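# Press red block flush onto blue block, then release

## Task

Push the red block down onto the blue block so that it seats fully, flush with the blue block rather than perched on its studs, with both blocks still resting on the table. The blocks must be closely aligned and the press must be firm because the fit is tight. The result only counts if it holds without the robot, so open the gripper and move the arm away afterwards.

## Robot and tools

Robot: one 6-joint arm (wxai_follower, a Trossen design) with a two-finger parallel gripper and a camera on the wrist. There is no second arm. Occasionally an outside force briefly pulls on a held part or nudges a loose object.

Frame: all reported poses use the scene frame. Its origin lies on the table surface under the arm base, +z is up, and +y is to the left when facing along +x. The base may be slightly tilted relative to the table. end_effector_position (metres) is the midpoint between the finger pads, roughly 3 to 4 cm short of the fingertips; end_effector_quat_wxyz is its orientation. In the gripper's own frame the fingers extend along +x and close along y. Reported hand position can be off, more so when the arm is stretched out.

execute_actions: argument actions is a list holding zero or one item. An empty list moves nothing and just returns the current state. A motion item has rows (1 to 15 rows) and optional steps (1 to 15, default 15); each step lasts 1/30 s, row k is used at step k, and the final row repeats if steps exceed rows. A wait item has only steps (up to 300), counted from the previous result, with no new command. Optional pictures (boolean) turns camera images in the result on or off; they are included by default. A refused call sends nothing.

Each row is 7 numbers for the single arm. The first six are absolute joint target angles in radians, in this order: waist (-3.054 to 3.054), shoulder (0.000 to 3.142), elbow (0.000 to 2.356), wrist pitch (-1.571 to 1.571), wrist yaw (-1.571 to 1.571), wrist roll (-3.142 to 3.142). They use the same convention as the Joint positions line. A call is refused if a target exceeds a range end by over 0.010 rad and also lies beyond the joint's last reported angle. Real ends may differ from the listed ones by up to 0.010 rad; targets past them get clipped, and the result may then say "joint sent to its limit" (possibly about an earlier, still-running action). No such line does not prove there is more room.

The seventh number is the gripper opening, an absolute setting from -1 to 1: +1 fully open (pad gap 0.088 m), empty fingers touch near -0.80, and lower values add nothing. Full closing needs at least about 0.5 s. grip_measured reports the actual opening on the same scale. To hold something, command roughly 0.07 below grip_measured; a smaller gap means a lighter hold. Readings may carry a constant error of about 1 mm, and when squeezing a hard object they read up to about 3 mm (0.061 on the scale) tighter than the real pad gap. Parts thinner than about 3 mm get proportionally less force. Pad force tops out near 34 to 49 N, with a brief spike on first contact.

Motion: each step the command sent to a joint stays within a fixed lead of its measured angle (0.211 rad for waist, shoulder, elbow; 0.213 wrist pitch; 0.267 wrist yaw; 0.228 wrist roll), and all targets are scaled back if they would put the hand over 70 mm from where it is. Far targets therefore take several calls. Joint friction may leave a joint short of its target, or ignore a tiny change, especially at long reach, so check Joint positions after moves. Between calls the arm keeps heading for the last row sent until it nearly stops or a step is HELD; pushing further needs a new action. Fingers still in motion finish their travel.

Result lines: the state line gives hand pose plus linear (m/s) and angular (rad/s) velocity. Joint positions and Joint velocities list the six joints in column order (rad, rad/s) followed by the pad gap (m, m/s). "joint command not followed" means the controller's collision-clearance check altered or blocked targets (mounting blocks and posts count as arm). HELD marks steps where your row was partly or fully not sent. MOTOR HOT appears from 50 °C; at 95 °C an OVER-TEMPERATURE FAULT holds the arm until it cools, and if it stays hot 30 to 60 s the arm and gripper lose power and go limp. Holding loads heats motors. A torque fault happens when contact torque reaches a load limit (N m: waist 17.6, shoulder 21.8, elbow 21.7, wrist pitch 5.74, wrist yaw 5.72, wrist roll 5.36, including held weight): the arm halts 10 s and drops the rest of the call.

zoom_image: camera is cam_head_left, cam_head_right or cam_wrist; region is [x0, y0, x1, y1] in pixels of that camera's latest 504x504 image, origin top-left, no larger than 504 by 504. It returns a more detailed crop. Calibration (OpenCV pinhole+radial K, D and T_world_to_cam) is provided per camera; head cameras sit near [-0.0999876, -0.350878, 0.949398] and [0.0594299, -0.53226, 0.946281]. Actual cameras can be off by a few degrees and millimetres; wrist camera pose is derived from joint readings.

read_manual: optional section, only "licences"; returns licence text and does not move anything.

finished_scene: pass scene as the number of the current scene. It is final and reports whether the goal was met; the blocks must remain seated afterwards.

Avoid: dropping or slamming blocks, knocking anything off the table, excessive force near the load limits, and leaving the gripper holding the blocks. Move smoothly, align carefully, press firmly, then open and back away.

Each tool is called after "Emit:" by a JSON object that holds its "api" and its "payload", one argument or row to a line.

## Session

Emit:
{"api": "execute_actions", "payload": {
  "actions": []
}}

Scene clock: 0.00 s of 11933.50 s.
end_effector_position=(+0.4349, -0.1962, +0.3020) grip_measured=+0.853 end_effector_quat_wxyz=(+0.442, +0.845, -0.253, -0.160) end_effector_velocity=(-0.001, -0.002, +0.001) end_effector_angular_velocity=(-0.007, -0.004, -0.003)
Joint positions: [0.546 1.704 0.863 1.443 0.725 1.04  0.081]
Joint velocities: [-0.002 -0.002 -0.002  0.007 -0.007 -0.007 -0.   ]
Heat: hottest waist 25 °C (+0.0 °C/min).
camera_calibration (this result's frames):
cam_wrist: T_world_to_cam=[[0.278268, 0.506274, -0.816244, 0.231735], [0.148628, 0.816877, 0.557335, -0.0404062], [0.948935, -0.276405, 0.152064, -0.439705], [0, 0, 0, 1]] pos_world=[0.358773, -0.205851, 0.278535]

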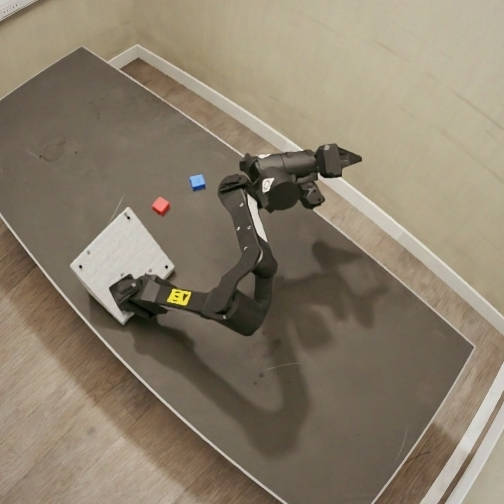

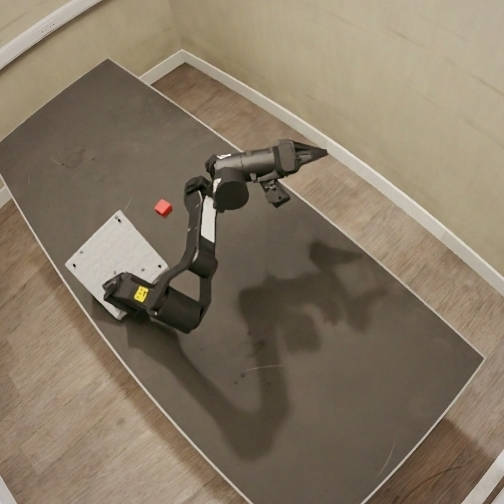

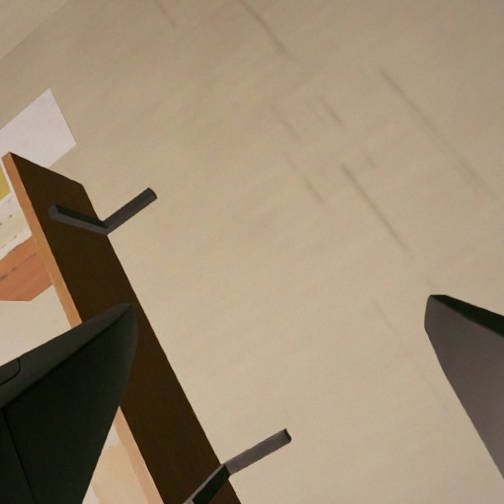

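Emit:
{"api": "execute_actions", "payload": {
  "actions": [
    {"rows":[[0.953,1.9,1.24,-1.081,0.596,0.76,0.7]]}
  ],
  "pictures": false
}}

Emit:
{"api": "execute_actions", "payload": {
  "actions": [
    {"steps":25}
  ],
  "pictures": false
}}

Emit:
{"api": "execute_actions", "payload": {
  "actions": [
    {"rows":[[0.956,2.352,1.25,-1.081,0.596,0.76,0.7]]}
  ],
  "pictures": false
}}

Emit:
{"api": "execute_actions", "payload": {
  "actions": [
    {"steps":20}
  ]
}}

Scene clock: 11.70 s of 11933.50 s.
end_effector_position=(+0.4506, +0.0124, +0.4531) grip_measured=+0.703 end_effector_quat_wxyz=(+0.670, +0.738, -0.023, +0.077) end_effector_velocity=(-0.019, +0.307, -0.143) end_effector_angular_velocity=(-1.287, +0.709, +1.089)
Joint positions: [0.958 1.882 1.226 0.765 0.595 0.768 0.073]
Joint velocities: [ 0.144  0.027  0.105 -1.853 -0.022 -0.081 -0.   ]
Heat: hottest waist 26 °C (+5.1 °C/min).
Steps of this call (steps 1 to 90: nothing new was sent; then 8.20 s passed at rest; steps 91 to 105: all 15 steps of this action). Readings (joint positions):
91: [0.554 1.717 0.875 1.429 0.725 1.015]
92: [0.575 1.735 0.905 1.395 0.709 0.979]
94: [0.635 1.782 0.972 1.322 0.671 0.914]
98: [0.774 1.851 1.092 1.170 0.633 0.832]
105: the state above

Scene clock: 12.53 s of 11933.50 s.
end_effector_position=(+0.3167, +0.0859, +0.2227) grip_measured=+0.702 end_effector_quat_wxyz=(+0.806, +0.223, +0.543, +0.083) end_effector_velocity=(-0.260, -0.150, -0.191) end_effector_angular_velocity=(-1.246, +0.889, +1.029)
Joint positions: [ 0.952  1.894  1.229 -0.82   0.595  0.761  0.073]
Joint velocities: [-0.007 -0.002  0.002 -1.853 -0.007  0.007 -0.   ]
Heat: hottest waist 27 °C (+9.6 °C/min).
Steps of this call (steps 1 to 25: the robot went on to your last target). Readings (joint positions):
1: [0.961 1.883 1.228 0.701 0.595 0.766]
2: [0.959 1.885 1.229 0.638 0.595 0.765]
4: [0.955 1.889 1.229 0.510 0.595 0.764]
8: [0.952 1.894 1.229 0.256 0.595 0.762]
25: the state above

Scene clock: 13.03 s of 11933.50 s.
end_effector_position=(+0.2449, +0.1274, +0.1013) grip_measured=+0.702 end_effector_quat_wxyz=(+0.705, -0.066, +0.702, +0.071) end_effector_velocity=(-0.002, -0.005, -0.000) end_effector_angular_velocity=(-0.019, +0.006, +0.018)
Joint positions: [ 0.953  2.347  1.246 -1.078  0.594  0.761  0.073]
Joint velocities: [-0.002 -0.002 -0.002 -0.022  0.007 -0.007 -0.   ]
Heat: hottest waist 27 °C (+9.2 °C/min).
Steps of this call (steps 1 to 15: all 15 steps of this action). Readings (joint positions):
1: [0.952 1.924 1.233 -0.890 0.597 0.761]
2: [0.952 1.960 1.247 -0.944 0.601 0.761]
4: [0.952 2.071 1.261 -1.010 0.601 0.761]
8: [0.953 2.297 1.254 -1.062 0.595 0.761]
15: the state above

Scene clock: 13.70 s of 11933.50 s.
end_effector_position=(+0.2446, +0.1271, +0.1012) grip_measured=+0.702 end_effector_quat_wxyz=(+0.705, -0.068, +0.703, +0.071) end_effector_velocity=(-0.004, -0.000, -0.000) end_effector_angular_velocity=(+0.008, +0.023, -0.005)
Joint positions: [ 0.953  2.347  1.246 -1.08   0.594  0.761  0.073]
Joint velocities: [-0.002 -0.002 -0.002 -0.007 -0.022  0.007 -0.   ]
Heat: hottest waist 27 °C (+8.8 °C/min).
Steps of this call (steps 1 to 15: the robot went on to your last target; steps 16 to 20: nothing new was sent). Readings (joint positions):
1: [0.953 2.347 1.246 -1.079 0.594 0.761]
2: [0.953 2.347 1.246 -1.080 0.594 0.761]
4: [0.953 2.347 1.246 -1.080 0.594 0.761]
8: [0.953 2.347 1.246 -1.080 0.594 0.761]
20: the state above
The arm was judged still, so your last target was given up. Only a new action makes it travel on or press farther. Fingers that are still opening or closing keep moving.
camera_calibration (this result's frames):
cam_wrist: T_world_to_cam=[[0.174709, -0.984442, 0.018722, 0.0873484], [-0.917567, -0.155885, 0.365747, 0.2395], [-0.357138, -0.0810781, -0.930526, 0.26501], [0, 0, 0, 1]] pos_world=[0.299142, 0.14481, 0.157367]

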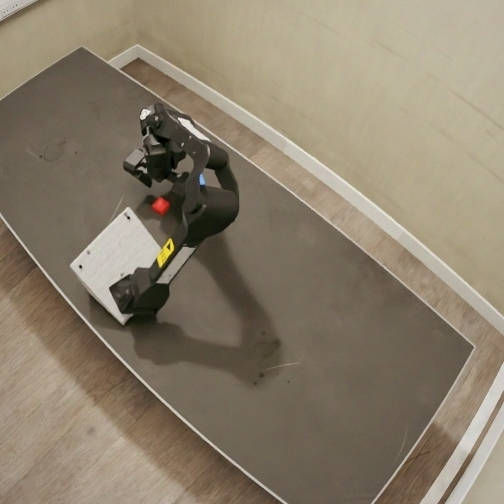

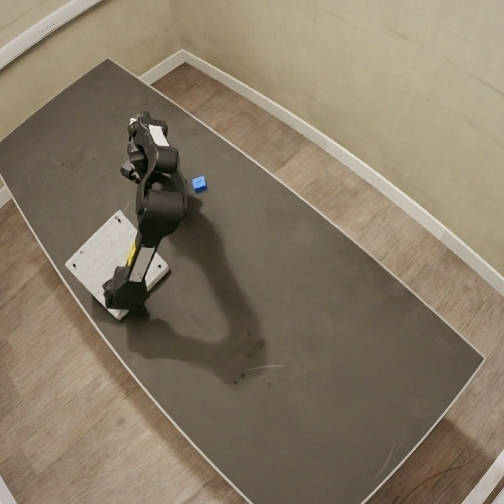

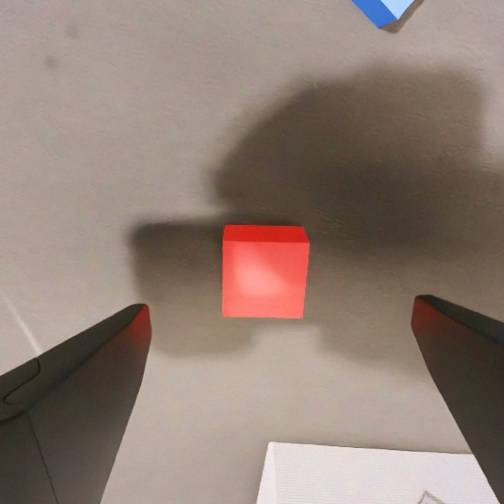

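Emit:
{"api": "execute_actions", "payload": {
  "actions": [
    {"rows":[[0.94,2.352,1.2,-1.05,0.6,0.75,0.6],[0.93,2.355,1.18,-1.02,0.61,0.74,0.6],[0.92,2.36,1.16,-0.99,0.615,0.74,0.6],[0.91,2.365,1.14,-0.96,0.62,0.73,0.6],[0.9,2.37,1.125,-0.93,0.63,0.73,0.6],[0.89,2.378,1.11,-0.9,0.635,0.72,0.6],[0.88,2.385,1.095,-0.87,0.64,0.71,0.6],[0.87,2.39,1.08,-0.845,0.645,0.71,0.6],[0.861,2.394,1.07,-0.822,0.65,0.705,0.6]]}
  ],
  "pictures": false
}}

Emit:
{"api": "execute_actions", "payload": {
  "actions": [
    {"steps":15}
  ]
}}

Scene clock: 22.60 s of 11933.50 s.
end_effector_position=(+0.2359, +0.1251, +0.0437) grip_measured=+0.603 end_effector_quat_wxyz=(+0.704, -0.057, +0.706, +0.056) end_effector_velocity=(+0.013, +0.010, +0.002) end_effector_angular_velocity=(+0.050, -0.050, -0.034)
Joint positions: [ 0.861  2.386  1.08  -0.83   0.645  0.709  0.069]
Joint velocities: [-0.002 -0.007  0.002  0.081  0.007 -0.022 -0.   ]
Heat: hottest waist 28 °C (+8.0 °C/min).
Steps of this call (steps 1 to 90: nothing new was sent; then 5.40 s passed at rest; steps 91 to 105: all 15 steps of this action). Readings (joint positions):
91: [0.952 2.347 1.241 -1.075 0.595 0.759]
92: [0.949 2.347 1.230 -1.059 0.597 0.755]
94: [0.936 2.348 1.199 -1.016 0.606 0.746]
98: [0.894 2.366 1.127 -0.910 0.629 0.724]
105: the state above

Scene clock: 23.10 s of 11933.50 s.
end_effector_position=(+0.2367, +0.1258, +0.0437) grip_measured=+0.602 end_effector_quat_wxyz=(+0.706, -0.055, +0.704, +0.056) end_effector_velocity=(-0.002, -0.002, -0.002) end_effector_angular_velocity=(-0.003, +0.017, +0.024)
Joint positions: [ 0.861  2.386  1.08  -0.824  0.646  0.707  0.069]
Joint velocities: [-0.007  0.002 -0.002 -0.007 -0.007 -0.022 -0.   ]
Heat: hottest waist 28 °C (+7.8 °C/min).
Steps of this call (steps 1 to 15: the robot went on to your last target). Readings (joint positions):
1: [0.861 2.386 1.080 -0.828 0.646 0.708]
2: [0.861 2.386 1.080 -0.826 0.646 0.708]
4: [0.861 2.386 1.080 -0.826 0.646 0.708]
8: [0.861 2.386 1.080 -0.824 0.646 0.707]
15: the state above
The arm was judged still, so your last target was given up. Only a new action makes it travel on or press farther. Fingers that are still opening or closing keep moving.
camera_calibration (this result's frames):
cam_wrist: T_world_to_cam=[[0.137165, -0.990306, 0.0219179, 0.0980409], [-0.92244, -0.119639, 0.367138, 0.249708], [-0.360957, -0.0705765, -0.929908, 0.208122], [0, 0, 0, 1]] pos_world=[0.292016, 0.141654, 0.0997086]

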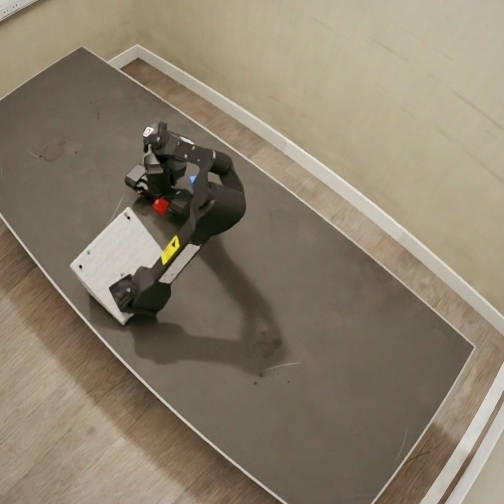

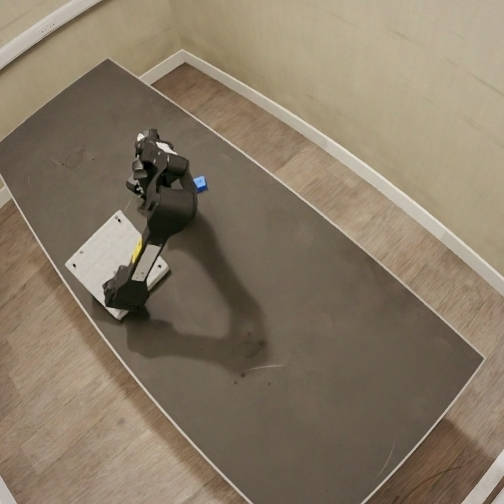

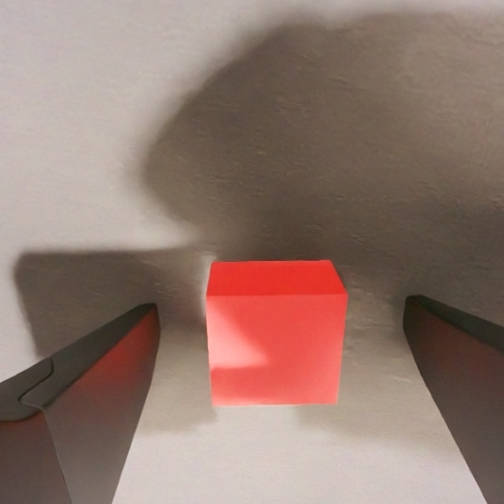

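Emit:
{"api": "execute_actions", "payload": {
  "actions": [
    {"rows":[[0.861,2.394,1.07,-0.822,0.65,0.73,-0.3]]}
  ],
  "pictures": false
}}

Emit:
{"api": "execute_actions", "payload": {
  "actions": [
    {"rows":[[0.88,2.375,1.11,-0.87,0.64,0.73,-0.3],[0.9,2.365,1.14,-0.92,0.63,0.73,-0.3],[0.92,2.355,1.18,-0.97,0.62,0.7,-0.3],[0.93,2.35,1.22,-1.02,0.61,0.65,-0.3],[0.93,2.35,1.26,-1.07,0.61,0.6,-0.3],[0.92,2.35,1.3,-1.1,0.62,0.5,-0.3],[0.9,2.36,1.34,-1.12,0.63,0.4,-0.3],[0.87,2.37,1.38,-1.13,0.64,0.3,-0.3],[0.84,2.385,1.42,-1.14,0.66,0.2,-0.3],[0.81,2.4,1.46,-1.15,0.67,0.1,-0.3],[0.78,2.42,1.5,-1.155,0.69,0,-0.3],[0.76,2.435,1.54,-1.16,0.70,-0.1,-0.3],[0.738,2.447,1.563,-1.16,0.711,-0.2,-0.3]]}
  ],
  "pictures": false
}}

Emit:
{"api": "execute_actions", "payload": {
  "actions": [
    {"steps":25}
  ]
}}

Scene clock: 32.63 s of 11933.50 s.
end_effector_position=(+0.2370, +0.1260, +0.0438) grip_measured=-0.167 end_effector_quat_wxyz=(+0.707, -0.048, +0.704, +0.049) end_effector_velocity=(-0.004, +0.001, +0.001) end_effector_angular_velocity=(+0.010, +0.019, +0.013)
Joint positions: [ 0.861  2.386  1.08  -0.823  0.648  0.727  0.031]
Joint velocities: [ 0.002 -0.002 -0.002 -0.007 -0.022 -0.007 -0.   ]
Heat: hottest waist 28 °C (+5.5 °C/min).
Steps of this call (steps 1 to 90: nothing new was sent; then 6.03 s passed at rest; steps 91 to 105: all 15 steps of this action). Readings (joint positions):
91: [0.861 2.386 1.080 -0.824 0.646 0.710]
92: [0.861 2.386 1.080 -0.824 0.646 0.715]
94: [0.861 2.386 1.080 -0.824 0.646 0.722]
98: [0.861 2.386 1.080 -0.824 0.647 0.726]
105: the state above

Scene clock: 33.13 s of 11933.50 s.
end_effector_position=(+0.3372, +0.1010, +0.0971) grip_measured=-0.167 end_effector_quat_wxyz=(+0.671, -0.243, +0.655, +0.248) end_effector_velocity=(+0.158, -0.118, -0.088) end_effector_angular_velocity=(-0.098, +0.169, +1.501)
Joint positions: [ 0.754  2.415  1.53  -1.144  0.701  0.02   0.031]
Joint velocities: [-0.549  0.159  0.481 -0.154  0.168 -1.985 -0.001]
Heat: hottest waist 28 °C (+5.4 °C/min).
Steps of this call (steps 1 to 15: all 15 steps of this action). Readings (joint positions):
1: [0.863 2.386 1.082 -0.830 0.648 0.728]
2: [0.867 2.386 1.091 -0.856 0.646 0.728]
4: [0.889 2.385 1.127 -0.931 0.631 0.705]
8: [0.913 2.379 1.272 -1.070 0.622 0.493]
15: the state above

Scene clock: 33.97 s of 11933.50 s.
end_effector_position=(+0.3403, +0.0988, +0.0904) grip_measured=-0.167 end_effector_quat_wxyz=(+0.633, -0.315, +0.633, +0.315) end_effector_velocity=(-0.001, +0.001, -0.002) end_effector_angular_velocity=(+0.020, +0.016, -0.002)
Joint positions: [ 0.735  2.437  1.55  -1.158  0.708 -0.197  0.031]
Joint velocities: [-0.007 -0.002 -0.002  0.007 -0.022 -0.007 -0.   ]
Heat: hottest waist 28 °C (+5.3 °C/min).
Steps of this call (steps 1 to 25: the robot went on to your last target). Readings (joint positions):
1: [0.740 2.420 1.541 -1.149 0.705 -0.045]
2: [0.731 2.423 1.546 -1.153 0.707 -0.095]
4: [0.728 2.429 1.547 -1.156 0.707 -0.150]
8: [0.734 2.437 1.547 -1.157 0.707 -0.187]
25: the state above
camera_calibration (this result's frames):
cam_wrist: T_world_to_cam=[[0.785317, -0.618691, 0.0223112, -0.201277], [-0.58183, -0.725255, 0.368076, 0.268678], [-0.211544, -0.302038, -0.929528, 0.259052], [0, 0, 0, 1]] pos_world=[0.369192, 0.148575, 0.146393]

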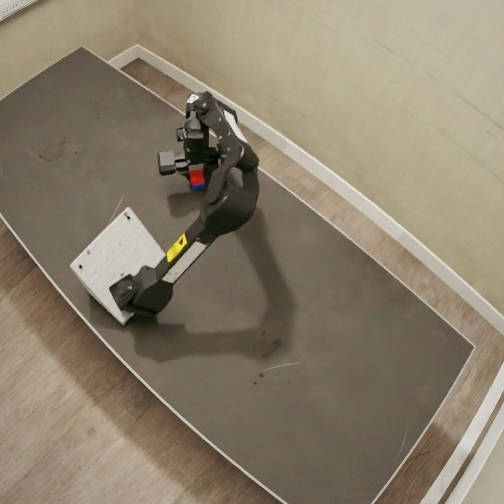

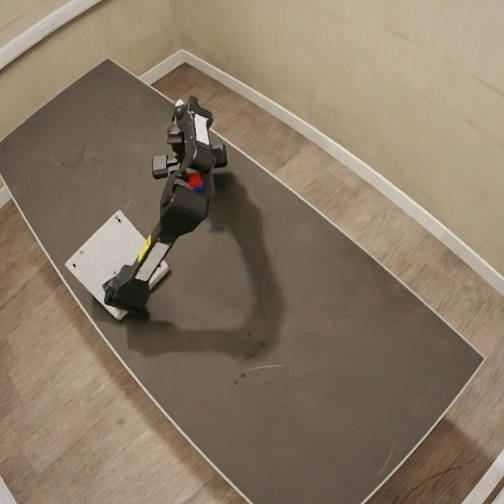

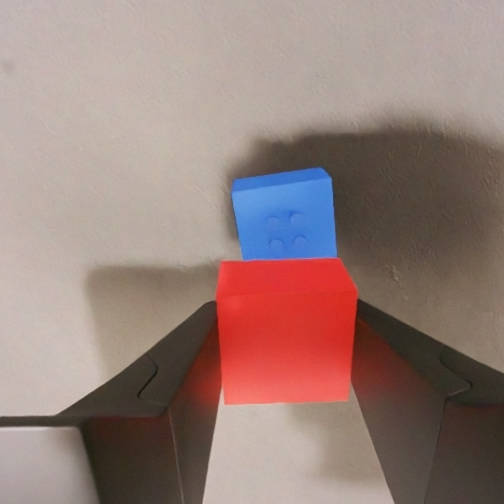

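Emit:
{"api": "execute_actions", "payload": {
  "actions": [
    {"rows":[[0.73,2.46,1.575,-1.145,0.715,-0.25,-0.3],[0.725,2.47,1.585,-1.135,0.72,-0.3,-0.3],[0.72,2.48,1.594,-1.125,0.72,-0.343,-0.3],[0.713,2.49,1.594,-1.115,0.725,-0.343,-0.3],[0.707,2.5,1.594,-1.105,0.728,-0.343,-0.3],[0.701,2.509,1.594,-1.098,0.728,-0.343,-0.3]]}
  ],
  "pictures": false
}}

Emit:
{"api": "execute_actions", "payload": {
  "actions": [
    {"steps":15}
  ]
}}

Emit:
{"api": "zoom_image", "payload": {
  "camera": "cam_wrist",
  "region": [170,190,380,320]
}}

Scene clock: 43.50 s of 11933.50 s.
end_effector_position=(+0.3529, +0.1071, +0.0698) grip_measured=-0.167 end_effector_quat_wxyz=(+0.616, -0.346, +0.617, +0.346) end_effector_velocity=(+0.001, +0.003, +0.000) end_effector_angular_velocity=(+0.023, +0.009, +0.012)
Joint positions: [ 0.698  2.5    1.583 -1.101  0.725 -0.34   0.031]
Joint velocities: [-0.002  0.002  0.007  0.007 -0.022 -0.022 -0.   ]
Heat: hottest waist 30 °C (+6.9 °C/min).
Steps of this call (steps 1 to 15: the robot went on to your last target; steps 16 to 90: nothing new was sent; then 6.03 s passed at rest; steps 91 to 105: all 15 steps of this action). Readings (joint positions):
91: [0.735 2.439 1.552 -1.158 0.708 -0.209]
92: [0.734 2.443 1.557 -1.155 0.710 -0.234]
94: [0.728 2.456 1.571 -1.136 0.715 -0.290]
98: [0.706 2.487 1.582 -1.108 0.723 -0.329]
105: the state above

Scene clock: 44.00 s of 11933.50 s.
end_effector_position=(+0.3530, +0.1072, +0.0698) grip_measured=-0.167 end_effector_quat_wxyz=(+0.616, -0.346, +0.617, +0.346) end_effector_velocity=(-0.003, -0.001, -0.001) end_effector_angular_velocity=(-0.000, +0.014, +0.028)
Joint positions: [ 0.698  2.5    1.583 -1.1    0.725 -0.34   0.031]
Joint velocities: [-0.002 -0.002 -0.007 -0.007 -0.007 -0.022 -0.   ]
Heat: hottest waist 30 °C (+6.8 °C/min).
Steps of this call (steps 1 to 15: the robot went on to your last target). Readings (joint positions):
1: [0.698 2.500 1.583 -1.101 0.725 -0.340]
2: [0.698 2.500 1.583 -1.100 0.725 -0.340]
4: [0.698 2.500 1.583 -1.100 0.725 -0.340]
8: [0.698 2.500 1.583 -1.100 0.725 -0.340]
15: the state above
The arm was judged still, so your last target was given up. Only a new action makes it travel on or press farther. Fingers that are still opening or closing keep moving.
camera_calibration (this result's frames):
cam_wrist: T_world_to_cam=[[0.843034, -0.537371, 0.0229358, -0.234695], [-0.506616, -0.779018, 0.369419, 0.268856], [-0.180648, -0.323053, -0.92898, 0.23644], [0, 0, 0, 1]] pos_world=[0.376775, 0.159708, 0.125711]

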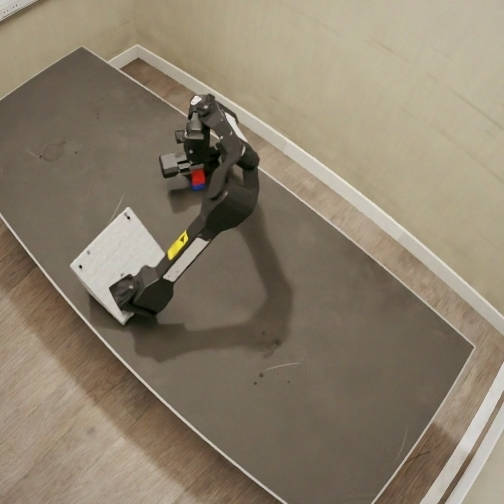

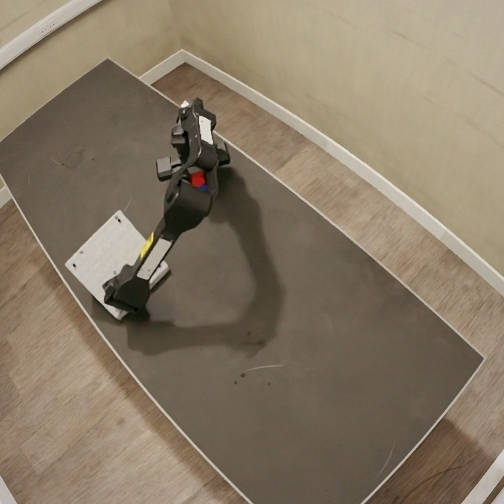

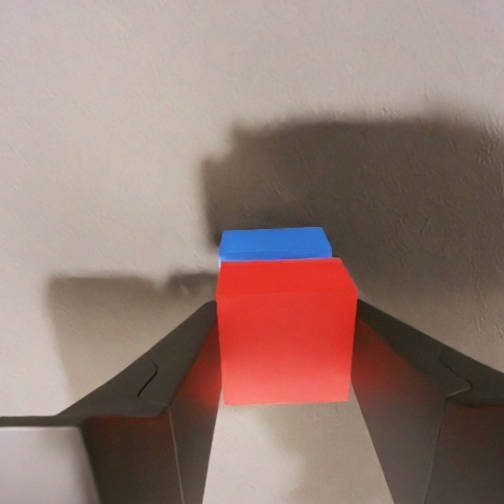

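Region (170, 190, 380, 320) of cam_wrist's 504x504 image, scaled by 2.400, with more detail than that image has; it fills the top 312 rows of this view, and the rest is white.

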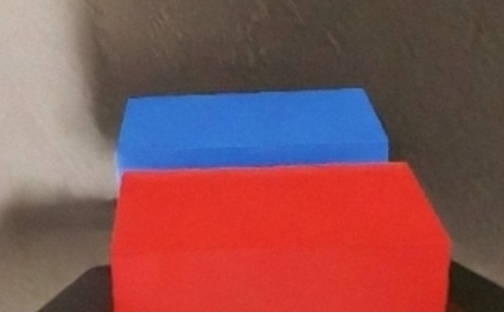

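Emit:
{"api": "execute_actions", "payload": {
  "actions": [
    {"rows":[[0.696,2.505,1.563,-1.084,0.729,-0.357,-0.3]]}
  ]
}}

Emit:
{"api": "zoom_image", "payload": {
  "camera": "cam_wrist",
  "region": [170,190,380,320]
}}

Scene clock: 50.20 s of 11933.50 s.
end_effector_position=(+0.3524, +0.1080, +0.0676) grip_measured=-0.167 end_effector_quat_wxyz=(+0.615, -0.349, +0.614, +0.349) end_effector_velocity=(-0.004, -0.004, -0.002) end_effector_angular_velocity=(-0.005, +0.023, +0.032)
Joint positions: [ 0.696  2.5    1.573 -1.086  0.725 -0.355  0.031]
Joint velocities: [-0.007 -0.002 -0.002 -0.022 -0.007 -0.022  0.   ]
Heat: hottest waist 31 °C (+7.2 °C/min).
Steps of this call (steps 1 to 90: nothing new was sent; then 2.70 s passed at rest; steps 91 to 105: all 15 steps of this action). Readings (joint positions):
91: [0.698 2.500 1.582 -1.098 0.725 -0.344]
92: [0.697 2.500 1.581 -1.093 0.725 -0.347]
94: [0.697 2.500 1.578 -1.089 0.725 -0.351]
98: [0.696 2.500 1.574 -1.087 0.725 -0.354]
105: the state above
camera_calibration (this result's frames):
cam_wrist: T_world_to_cam=[[0.848359, -0.528915, 0.0231686, -0.236461], [-0.499236, -0.784656, 0.36753, 0.268143], [-0.176212, -0.323364, -0.929723, 0.233019], [0, 0, 0, 1]] pos_world=[0.375531, 0.160682, 0.123571]

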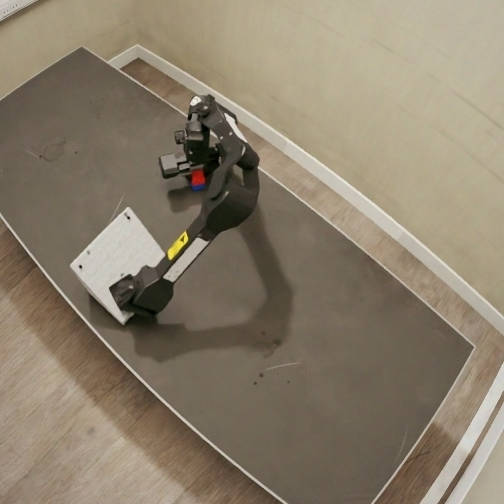

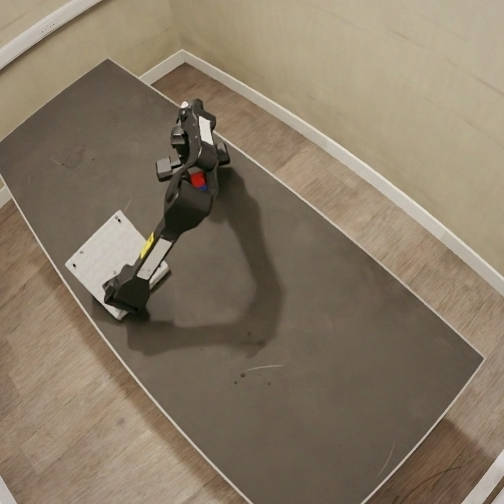

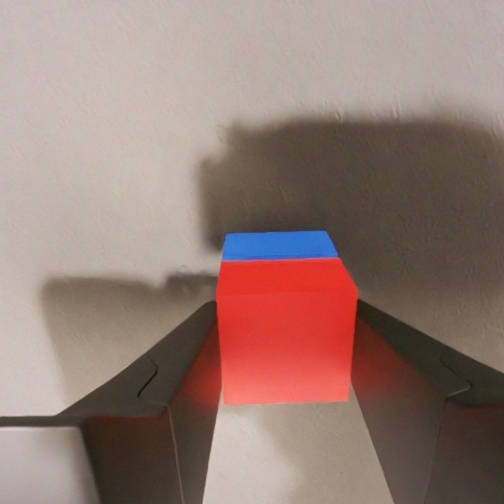

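Region (170, 190, 380, 320) of cam_wrist's 504x504 image, scaled by 2.400, with more detail than that image has; it fills the top 312 rows of this view, and the rest is white.

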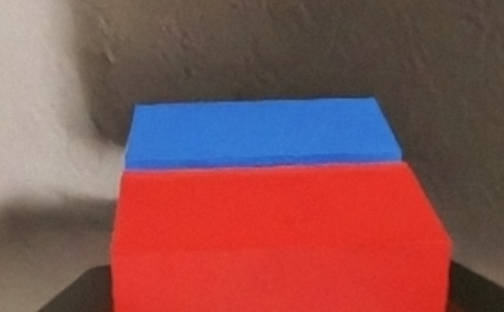

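Emit:
{"api": "execute_actions", "payload": {
  "actions": [
    {"rows":[[0.694,2.507,1.56,-1.082,0.731,-0.359,-0.3],[0.692,2.508,1.557,-1.08,0.731,-0.36,-0.3],[0.69,2.51,1.555,-1.077,0.731,-0.362,-0.3],[0.685,2.514,1.552,-1.075,0.731,-0.362,-0.3],[0.678,2.519,1.548,-1.075,0.731,-0.362,-0.3],[0.67,2.525,1.544,-1.075,0.731,-0.362,-0.3],[0.66,2.533,1.539,-1.075,0.731,-0.362,-0.3],[0.65,2.541,1.534,-1.075,0.731,-0.362,-0.3],[0.64,2.549,1.529,-1.075,0.731,-0.362,-0.3],[0.63,2.557,1.524,-1.075,0.731,-0.362,-0.3],[0.62,2.565,1.519,-1.075,0.731,-0.362,-0.3],[0.61,2.573,1.514,-1.075,0.731,-0.362,-0.3]]}
  ]
}}

Emit:
{"api": "zoom_image", "payload": {
  "camera": "cam_wrist",
  "region": [170,190,380,320]
}}

Scene clock: 56.83 s of 11933.50 s.
end_effector_position=(+0.3482, +0.1091, +0.0602) grip_measured=-0.167 end_effector_quat_wxyz=(+0.608, -0.349, +0.619, +0.355) end_effector_velocity=(-0.005, -0.001, -0.005) end_effector_angular_velocity=(-0.004, +0.023, +0.032)
Joint positions: [ 0.687  2.509  1.56  -1.077  0.719 -0.36   0.031]
Joint velocities: [-0.007  0.007 -0.007 -0.007 -0.007 -0.022 -0.   ]
Heat: hottest waist 32 °C (+7.4 °C/min).
Steps of this call (steps 1 to 15: the robot went on to your last target; steps 16 to 90: nothing new was sent; then 3.13 s passed at rest; steps 91 to 105: all 15 steps of this action). Readings (joint positions):
91: [0.695 2.500 1.573 -1.086 0.726 -0.355]
92: [0.695 2.500 1.571 -1.084 0.727 -0.356]
94: [0.694 2.500 1.568 -1.081 0.727 -0.358]
98: [0.691 2.502 1.563 -1.078 0.725 -0.359]
105: the state above
camera_calibration (this result's frames):
cam_wrist: T_world_to_cam=[[0.852851, -0.522096, 0.00779042, -0.233628], [-0.485928, -0.788134, 0.377782, 0.264739], [-0.191099, -0.325978, -0.925862, 0.230974], [0, 0, 0, 1]] pos_world=[0.372033, 0.161966, 0.115657]

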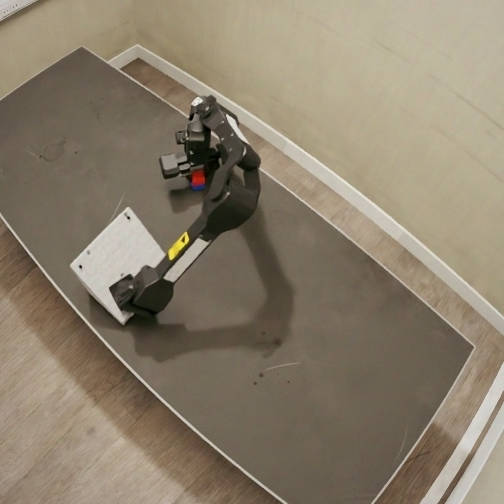

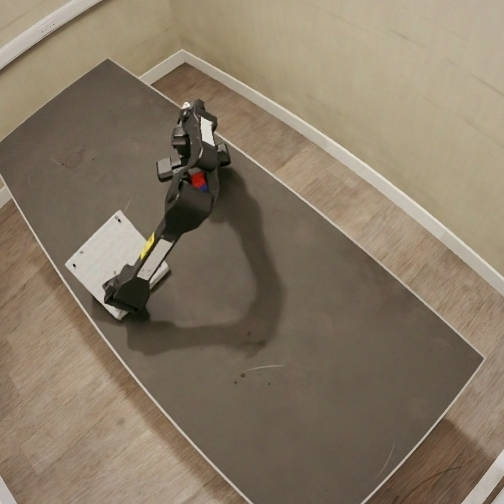

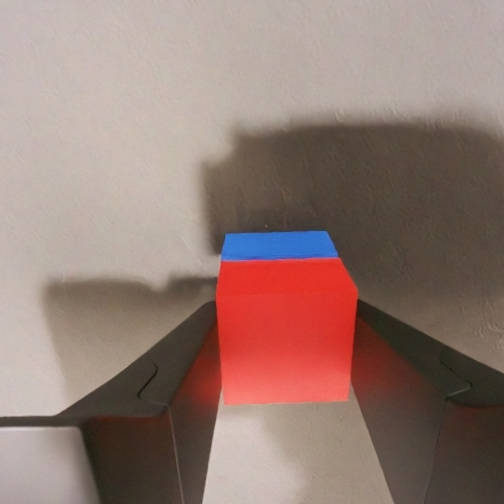

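Region (170, 190, 380, 320) of cam_wrist's 504x504 image, scaled by 2.400, with more detail than that image has; it fills the top 312 rows of this view, and the rest is white.

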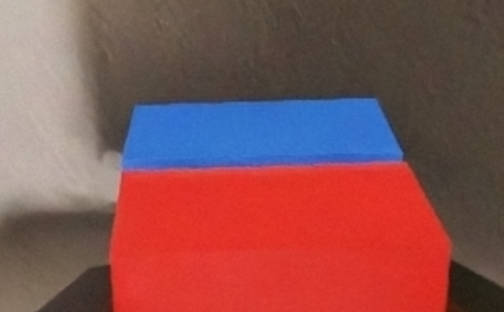

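Emit:
{"api": "execute_actions", "payload": {
  "actions": [
    {"rows":[[0.66,2.53,1.545,-1.077,0.727,-0.36,-0.3],[0.693,2.5,1.568,-1.077,0.727,-0.36,-0.3],[0.693,2.5,1.568,-1.077,0.727,-0.36,-0.3],[0.693,2.5,1.568,-1.077,0.727,-0.36,-0.3],[0.693,2.5,1.568,-1.077,0.727,-0.36,0.1],[0.693,2.5,1.568,-1.077,0.727,-0.36,0.1],[0.693,2.5,1.568,-1.077,0.727,-0.36,0.1],[0.693,2.5,1.568,-1.077,0.727,-0.36,0.1],[0.712,2.49,1.605,-1.12,0.72,-0.34,0.1],[0.731,2.486,1.632,-1.162,0.711,-0.32,0.1]]}
  ],
  "pictures": false
}}

Emit:
{"api": "execute_actions", "payload": {
  "actions": [
    {"rows":[[0.731,2.486,1.632,-1.162,0.711,-0.32,0.1],[0.731,2.486,1.632,-1.162,0.711,-0.32,0.1],[0.731,2.486,1.632,-1.162,0.711,-0.32,0.1],[0.731,2.486,1.632,-1.162,0.711,-0.32,0.1],[0.731,2.486,1.632,-1.162,0.711,-0.32,-0.6]]}
  ]
}}

Emit:
{"api": "zoom_image", "payload": {
  "camera": "cam_wrist",
  "region": [170,190,380,320]
}}

Scene clock: 68.20 s of 11933.50 s.
end_effector_position=(+0.3529, +0.1097, +0.0850) grip_measured=+0.091 end_effector_quat_wxyz=(+0.617, -0.352, +0.611, +0.350) end_effector_velocity=(-0.000, +0.011, +0.050) end_effector_angular_velocity=(+0.020, -0.062, +0.051)
Joint positions: [ 0.728  2.497  1.618 -1.151  0.716 -0.326  0.043]
Joint velocities: [ 0.105 -0.027  0.081 -0.11  -0.022  0.022  0.003]
Heat: hottest waist 30 °C (+4.1 °C/min).
Steps of this call (steps 1 to 15: the robot went on to your last target; steps 16 to 90: nothing new was sent; then 7.87 s passed at rest; steps 91 to 105: all 15 steps of this action). Readings (joint positions):
91: [0.688 2.506 1.561 -1.077 0.720 -0.360]
92: [0.691 2.502 1.563 -1.077 0.724 -0.360]
94: [0.695 2.501 1.564 -1.077 0.730 -0.360]
98: [0.692 2.501 1.564 -1.077 0.730 -0.360]
105: the state above

Scene clock: 68.70 s of 11933.50 s.
end_effector_position=(+0.3521, +0.1096, +0.0865) grip_measured=-0.585 end_effector_quat_wxyz=(+0.616, -0.352, +0.612, +0.350) end_effector_velocity=(-0.006, -0.003, -0.003) end_effector_angular_velocity=(+0.003, +0.035, +0.020)
Joint positions: [ 0.731  2.496  1.621 -1.16   0.714 -0.323  0.01 ]
Joint velocities: [-0.007 -0.002 -0.007 -0.022 -0.022 -0.007 -0.008]
Heat: hottest waist 30 °C (+4.0 °C/min).
Steps of this call (steps 1 to 15: all 15 steps of this action). Readings (joint positions):
1: [0.730 2.496 1.620 -1.154 0.716 -0.325]
2: [0.731 2.496 1.621 -1.156 0.715 -0.324]
4: [0.731 2.496 1.621 -1.158 0.715 -0.323]
8: [0.731 2.496 1.621 -1.159 0.714 -0.323]
15: the state above
camera_calibration (this result's frames):
cam_wrist: T_world_to_cam=[[0.851516, -0.523586, 0.0278974, -0.237988], [-0.496233, -0.787563, 0.365373, 0.261709], [-0.169333, -0.324964, -0.930443, 0.248923], [0, 0, 0, 1]] pos_world=[0.37467, 0.162397, 0.142626]

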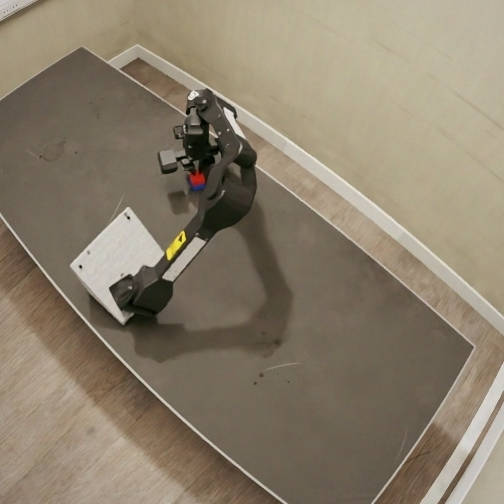

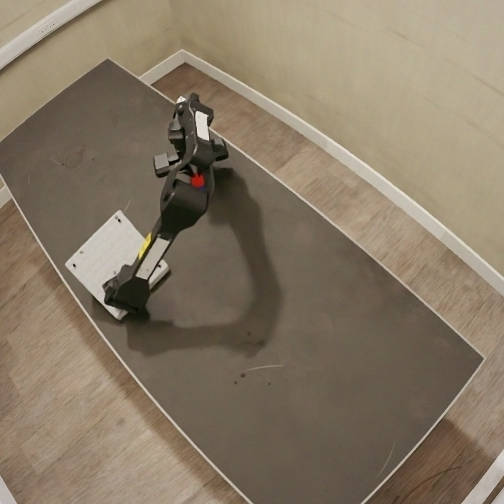

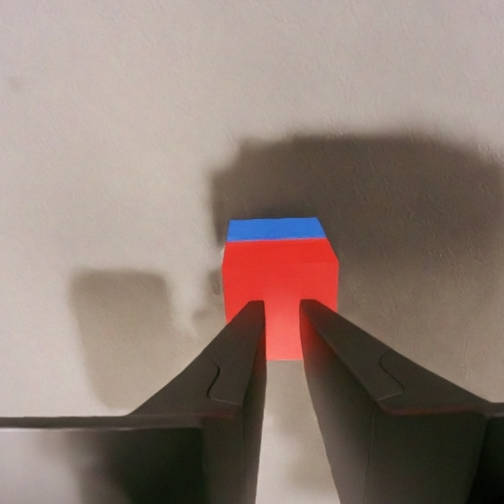

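Region (170, 190, 380, 320) of cam_wrist's 504x504 image, scaled by 2.400, with more detail than that image has; it fills the top 312 rows of this view, and the rest is white.

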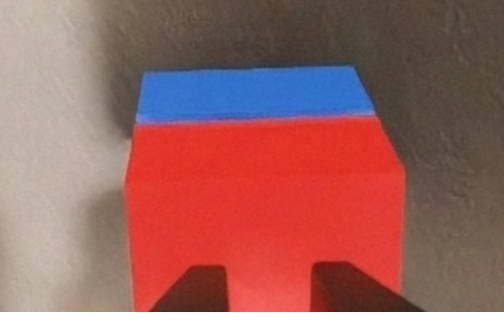

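Emit:
{"api": "execute_actions", "payload": {
  "actions": [
    {"rows":[[0.727,2.5,1.605,-1.15,0.72,-0.33,-0.6],[0.727,2.5,1.605,-1.15,0.72,-0.33,-0.6],[0.723,2.502,1.599,-1.14,0.721,-0.335,-0.6],[0.723,2.502,1.599,-1.14,0.721,-0.335,-0.6],[0.719,2.504,1.593,-1.13,0.723,-0.34,-0.6],[0.719,2.504,1.593,-1.13,0.723,-0.34,-0.6],[0.715,2.506,1.587,-1.12,0.724,-0.34,-0.6]]}
  ],
  "pictures": false
}}

Emit:
{"api": "execute_actions", "payload": {
  "actions": [
    {"rows":[[0.705,2.514,1.581,-1.115,0.726,-0.34,-0.6],[0.695,2.522,1.575,-1.115,0.728,-0.34,-0.6],[0.685,2.53,1.57,-1.115,0.73,-0.34,-0.6],[0.675,2.538,1.565,-1.115,0.73,-0.34,-0.6],[0.665,2.546,1.56,-1.115,0.73,-0.34,-0.6],[0.655,2.554,1.555,-1.115,0.73,-0.34,-0.6],[0.645,2.562,1.55,-1.115,0.73,-0.34,-0.6],[0.635,2.57,1.545,-1.115,0.73,-0.34,-0.6],[0.625,2.578,1.54,-1.115,0.73,-0.34,-0.6],[0.615,2.586,1.535,-1.115,0.73,-0.34,-0.6]]}
  ]
}}

Emit:
{"api": "zoom_image", "payload": {
  "camera": "cam_wrist",
  "region": [170,190,380,320]
}}

Scene clock: 78.67 s of 11933.50 s.
end_effector_position=(+0.3531, +0.1106, +0.0812) grip_measured=-0.598 end_effector_quat_wxyz=(+0.619, -0.352, +0.609, +0.349) end_effector_velocity=(-0.004, -0.000, -0.000) end_effector_angular_velocity=(-0.000, +0.010, +0.017)
Joint positions: [ 0.723  2.496  1.603 -1.126  0.72  -0.337  0.01 ]
Joint velocities: [ 0.002 -0.002 -0.007 -0.007 -0.007 -0.007 -0.   ]
Heat: hottest waist 32 °C (+5.0 °C/min).
Steps of this call (steps 1 to 15: the robot went on to your last target; steps 16 to 90: nothing new was sent; then 6.47 s passed at rest; steps 91 to 105: all 15 steps of this action). Readings (joint positions):
91: [0.731 2.496 1.621 -1.160 0.714 -0.323]
92: [0.730 2.496 1.621 -1.158 0.714 -0.323]
94: [0.728 2.496 1.617 -1.149 0.715 -0.327]
98: [0.723 2.496 1.605 -1.132 0.719 -0.335]
105: the state above

Scene clock: 79.17 s of 11933.50 s.
end_effector_position=(+0.3489, +0.1117, +0.0739) grip_measured=-0.598 end_effector_quat_wxyz=(+0.611, -0.349, +0.615, +0.355) end_effector_velocity=(-0.008, -0.002, +0.001) end_effector_angular_velocity=(-0.001, +0.033, +0.033)
Joint positions: [ 0.713  2.505  1.591 -1.12   0.709 -0.338  0.01 ]
Joint velocities: [ 0.002 -0.002 -0.002 -0.037 -0.022 -0.007 -0.   ]
Heat: hottest waist 32 °C (+5.0 °C/min).
Steps of this call (steps 1 to 15: all 15 steps of this action). Readings (joint positions):
1: [0.723 2.496 1.602 -1.125 0.721 -0.337]
2: [0.723 2.496 1.600 -1.124 0.721 -0.337]
4: [0.721 2.496 1.596 -1.121 0.720 -0.337]
8: [0.717 2.502 1.592 -1.120 0.715 -0.338]
15: the state above
camera_calibration (this result's frames):
cam_wrist: T_world_to_cam=[[0.853088, -0.521615, 0.0125686, -0.233469], [-0.488639, -0.790247, 0.369787, 0.263731], [-0.182954, -0.321602, -0.929032, 0.241542], [0, 0, 0, 1]] pos_world=[0.37223, 0.164312, 0.12981]

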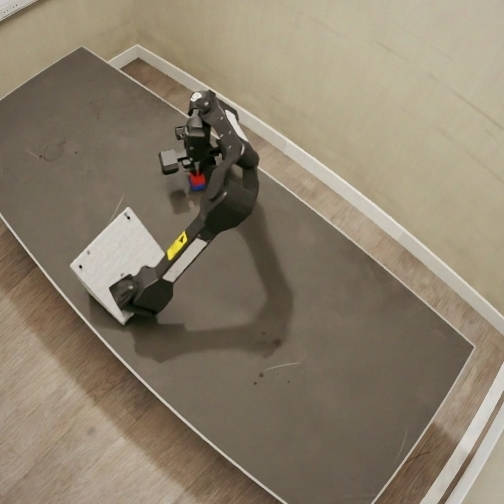

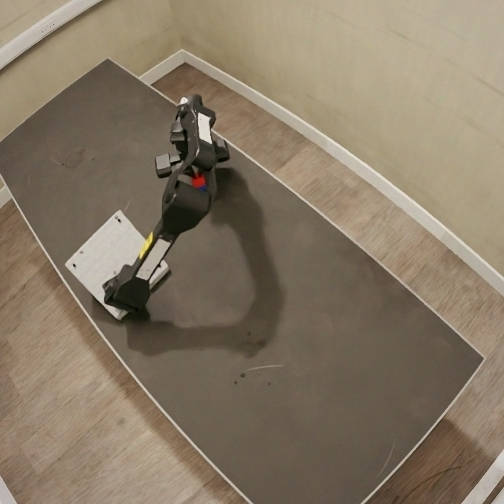

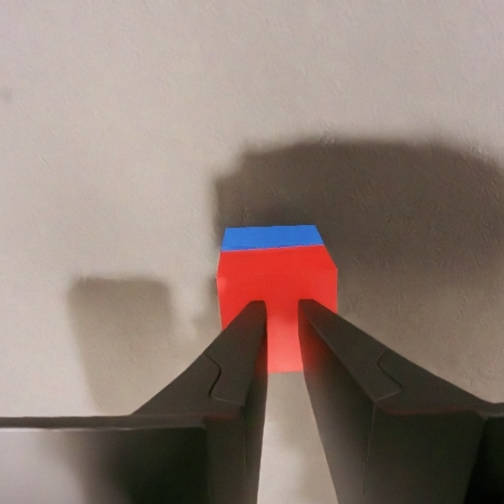

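Region (170, 190, 380, 320) of cam_wrist's 504x504 image, scaled by 2.400, with more detail than that image has; it fills the top 312 rows of this view, and the rest is white.

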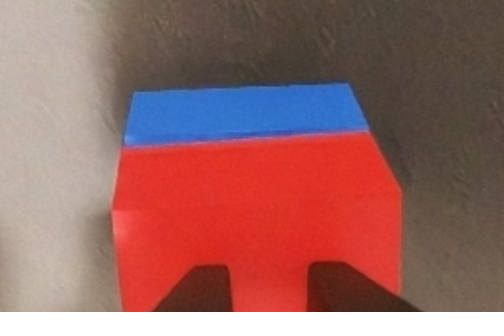

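Emit:
{"api": "execute_actions", "payload": {
  "actions": [
    {"rows":[[0.68,2.53,1.58,-1.125,0.72,-0.34,-0.6],[0.724,2.496,1.61,-1.13,0.72,-0.34,-0.6],[0.731,2.488,1.625,-1.15,0.715,-0.33,-0.6],[0.731,2.488,1.625,-1.15,0.715,-0.33,-0.6],[0.731,2.488,1.625,-1.15,0.715,-0.33,-0.6],[0.731,2.488,1.625,-1.15,0.715,-0.33,0.6]]}
  ]
}}

Emit:
{"api": "execute_actions", "payload": {
  "actions": [
    {"rows":[[0.72,2.5,1.59,-1.13,0.72,-0.34,0.6],[0.71,2.505,1.575,-1.105,0.725,-0.35,0.6],[0.7,2.508,1.56,-1.08,0.73,-0.36,0.6],[0.69,2.51,1.545,-1.055,0.734,-0.37,0.6],[0.68,2.512,1.53,-1.03,0.738,-0.38,0.6],[0.666,2.515,1.509,-1.0,0.742,1.178,0.6]]}
  ],
  "pictures": false
}}

Emit:
{"api": "execute_actions", "payload": {
  "actions": [
    {"steps":30}
  ]
}}

Scene clock: 89.60 s of 11933.50 s.
end_effector_position=(+0.3524, +0.1091, +0.0841) grip_measured=+0.491 end_effector_quat_wxyz=(+0.615, -0.354, +0.610, +0.351) end_effector_velocity=(+0.001, +0.001, +0.002) end_effector_angular_velocity=(-0.002, -0.014, +0.022)
Joint positions: [ 0.726  2.495  1.612 -1.148  0.719 -0.333  0.063]
Joint velocities: [ 0.007 -0.002 -0.002  0.007  0.007 -0.022  0.096]
Heat: hottest waist 31 °C (+3.0 °C/min).
Steps of this call (steps 1 to 15: the robot went on to your last target; steps 16 to 90: nothing new was sent; then 6.93 s passed at rest; steps 91 to 105: all 15 steps of this action). Readings (joint positions):
91: [0.715 2.500 1.594 -1.120 0.709 -0.338]
92: [0.719 2.496 1.599 -1.123 0.714 -0.338]
94: [0.724 2.495 1.605 -1.132 0.721 -0.337]
98: [0.725 2.495 1.608 -1.145 0.720 -0.334]
105: the state above
camera_calibration (this result's frames):
cam_wrist: T_world_to_cam=[[0.853764, -0.519749, 0.0307911, -0.239847], [-0.493643, -0.789243, 0.365256, 0.261613], [-0.16554, -0.327042, -0.930398, 0.245423], [0, 0, 0, 1]] pos_world=[0.374544, 0.16208, 0.140171]

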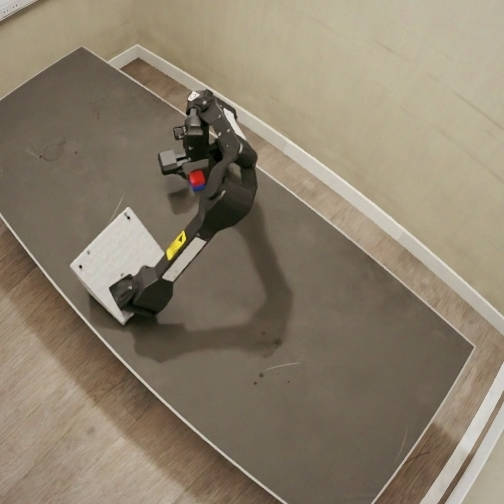

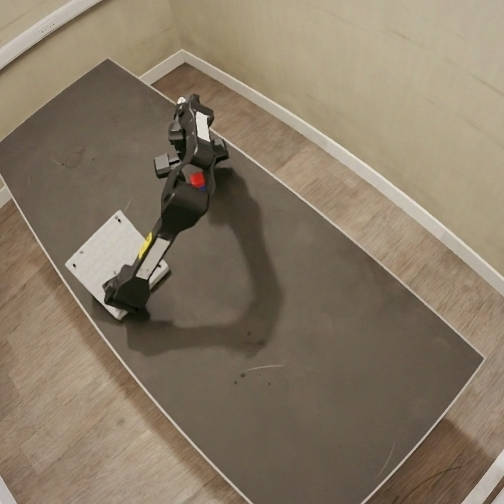

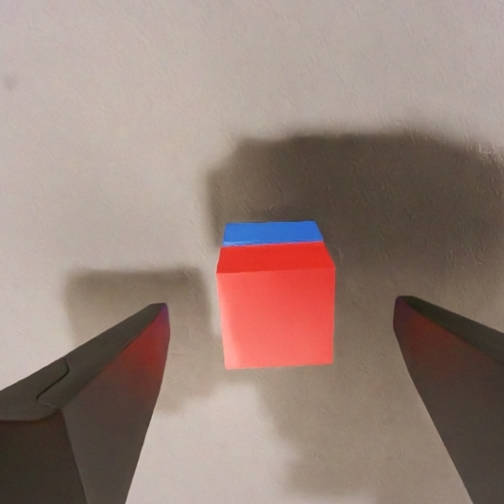

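Scene clock: 90.10 s of 11933.50 s.
end_effector_position=(+0.3502, +0.1075, +0.0467) grip_measured=+0.597 end_effector_quat_wxyz=(+0.696, -0.119, +0.698, +0.119) end_effector_velocity=(+0.000, -0.002, +0.002) end_effector_angular_velocity=(-0.027, -0.017, -2.019)
Joint positions: [ 0.662  2.507  1.519 -1.003  0.739  0.304  0.068]
Joint velocities: [ 0.007 -0.002 -0.002 -0.007  0.022  2.029 -0.   ]
Heat: hottest waist 31 °C (+3.0 °C/min).
Steps of this call (steps 1 to 15: all 15 steps of this action). Readings (joint positions):
1: [0.726 2.495 1.612 -1.147 0.719 -0.333]
2: [0.725 2.495 1.607 -1.136 0.719 -0.335]
4: [0.716 2.495 1.589 -1.101 0.722 -0.349]
8: [0.678 2.501 1.536 -1.028 0.735 -0.169]
15: the state above

Scene clock: 91.10 s of 11933.50 s.
end_effector_position=(+0.3503, +0.1077, +0.0467) grip_measured=+0.598 end_effector_quat_wxyz=(+0.681, +0.186, +0.683, -0.187) end_effector_velocity=(-0.003, +0.001, -0.000) end_effector_angular_velocity=(+0.014, +0.019, -0.004)
Joint positions: [ 0.662  2.507  1.518 -1.002  0.739  1.176  0.068]
Joint velocities: [-0.002 -0.002 -0.002 -0.007 -0.022  0.007 -0.   ]
Heat: hottest waist 31 °C (+3.0 °C/min).
Steps of this call (steps 1 to 30: the robot went on to your last target). Readings (joint positions):
1: [0.662 2.507 1.519 -1.003 0.739 0.372]
2: [0.662 2.507 1.519 -1.003 0.739 0.439]
4: [0.662 2.507 1.518 -1.003 0.739 0.575]
8: [0.662 2.507 1.518 -1.002 0.739 0.846]
30: the state above
camera_calibration (this result's frames):
cam_wrist: T_world_to_cam=[[-0.526302, -0.849931, 0.0249792, 0.281603], [-0.784696, 0.496802, 0.370729, 0.236412], [-0.327504, 0.175514, -0.928405, 0.212329], [0, 0, 0, 1]] pos_world=[0.403258, 0.0846265, 0.102449]

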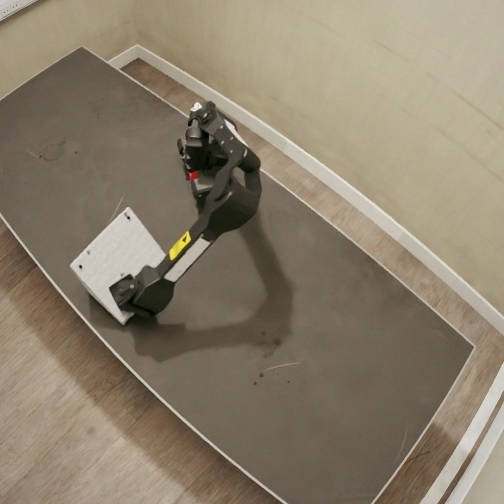

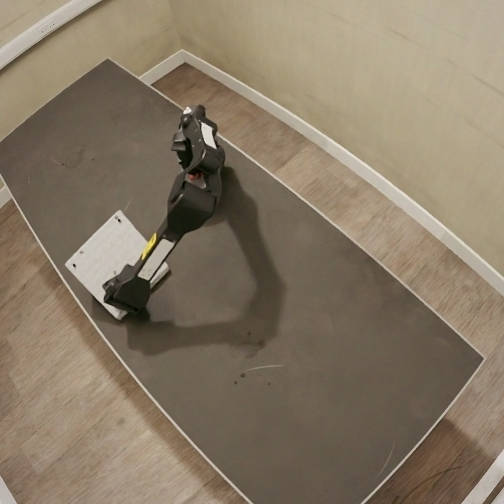

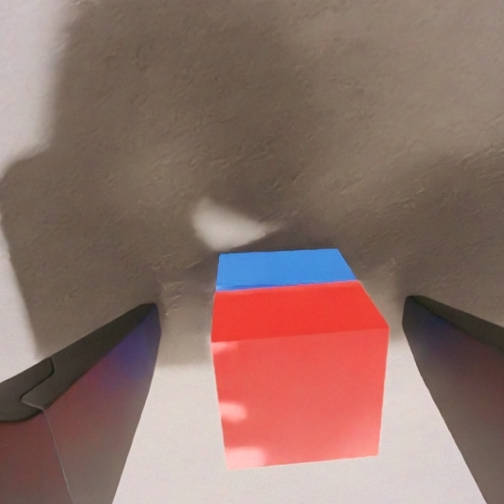

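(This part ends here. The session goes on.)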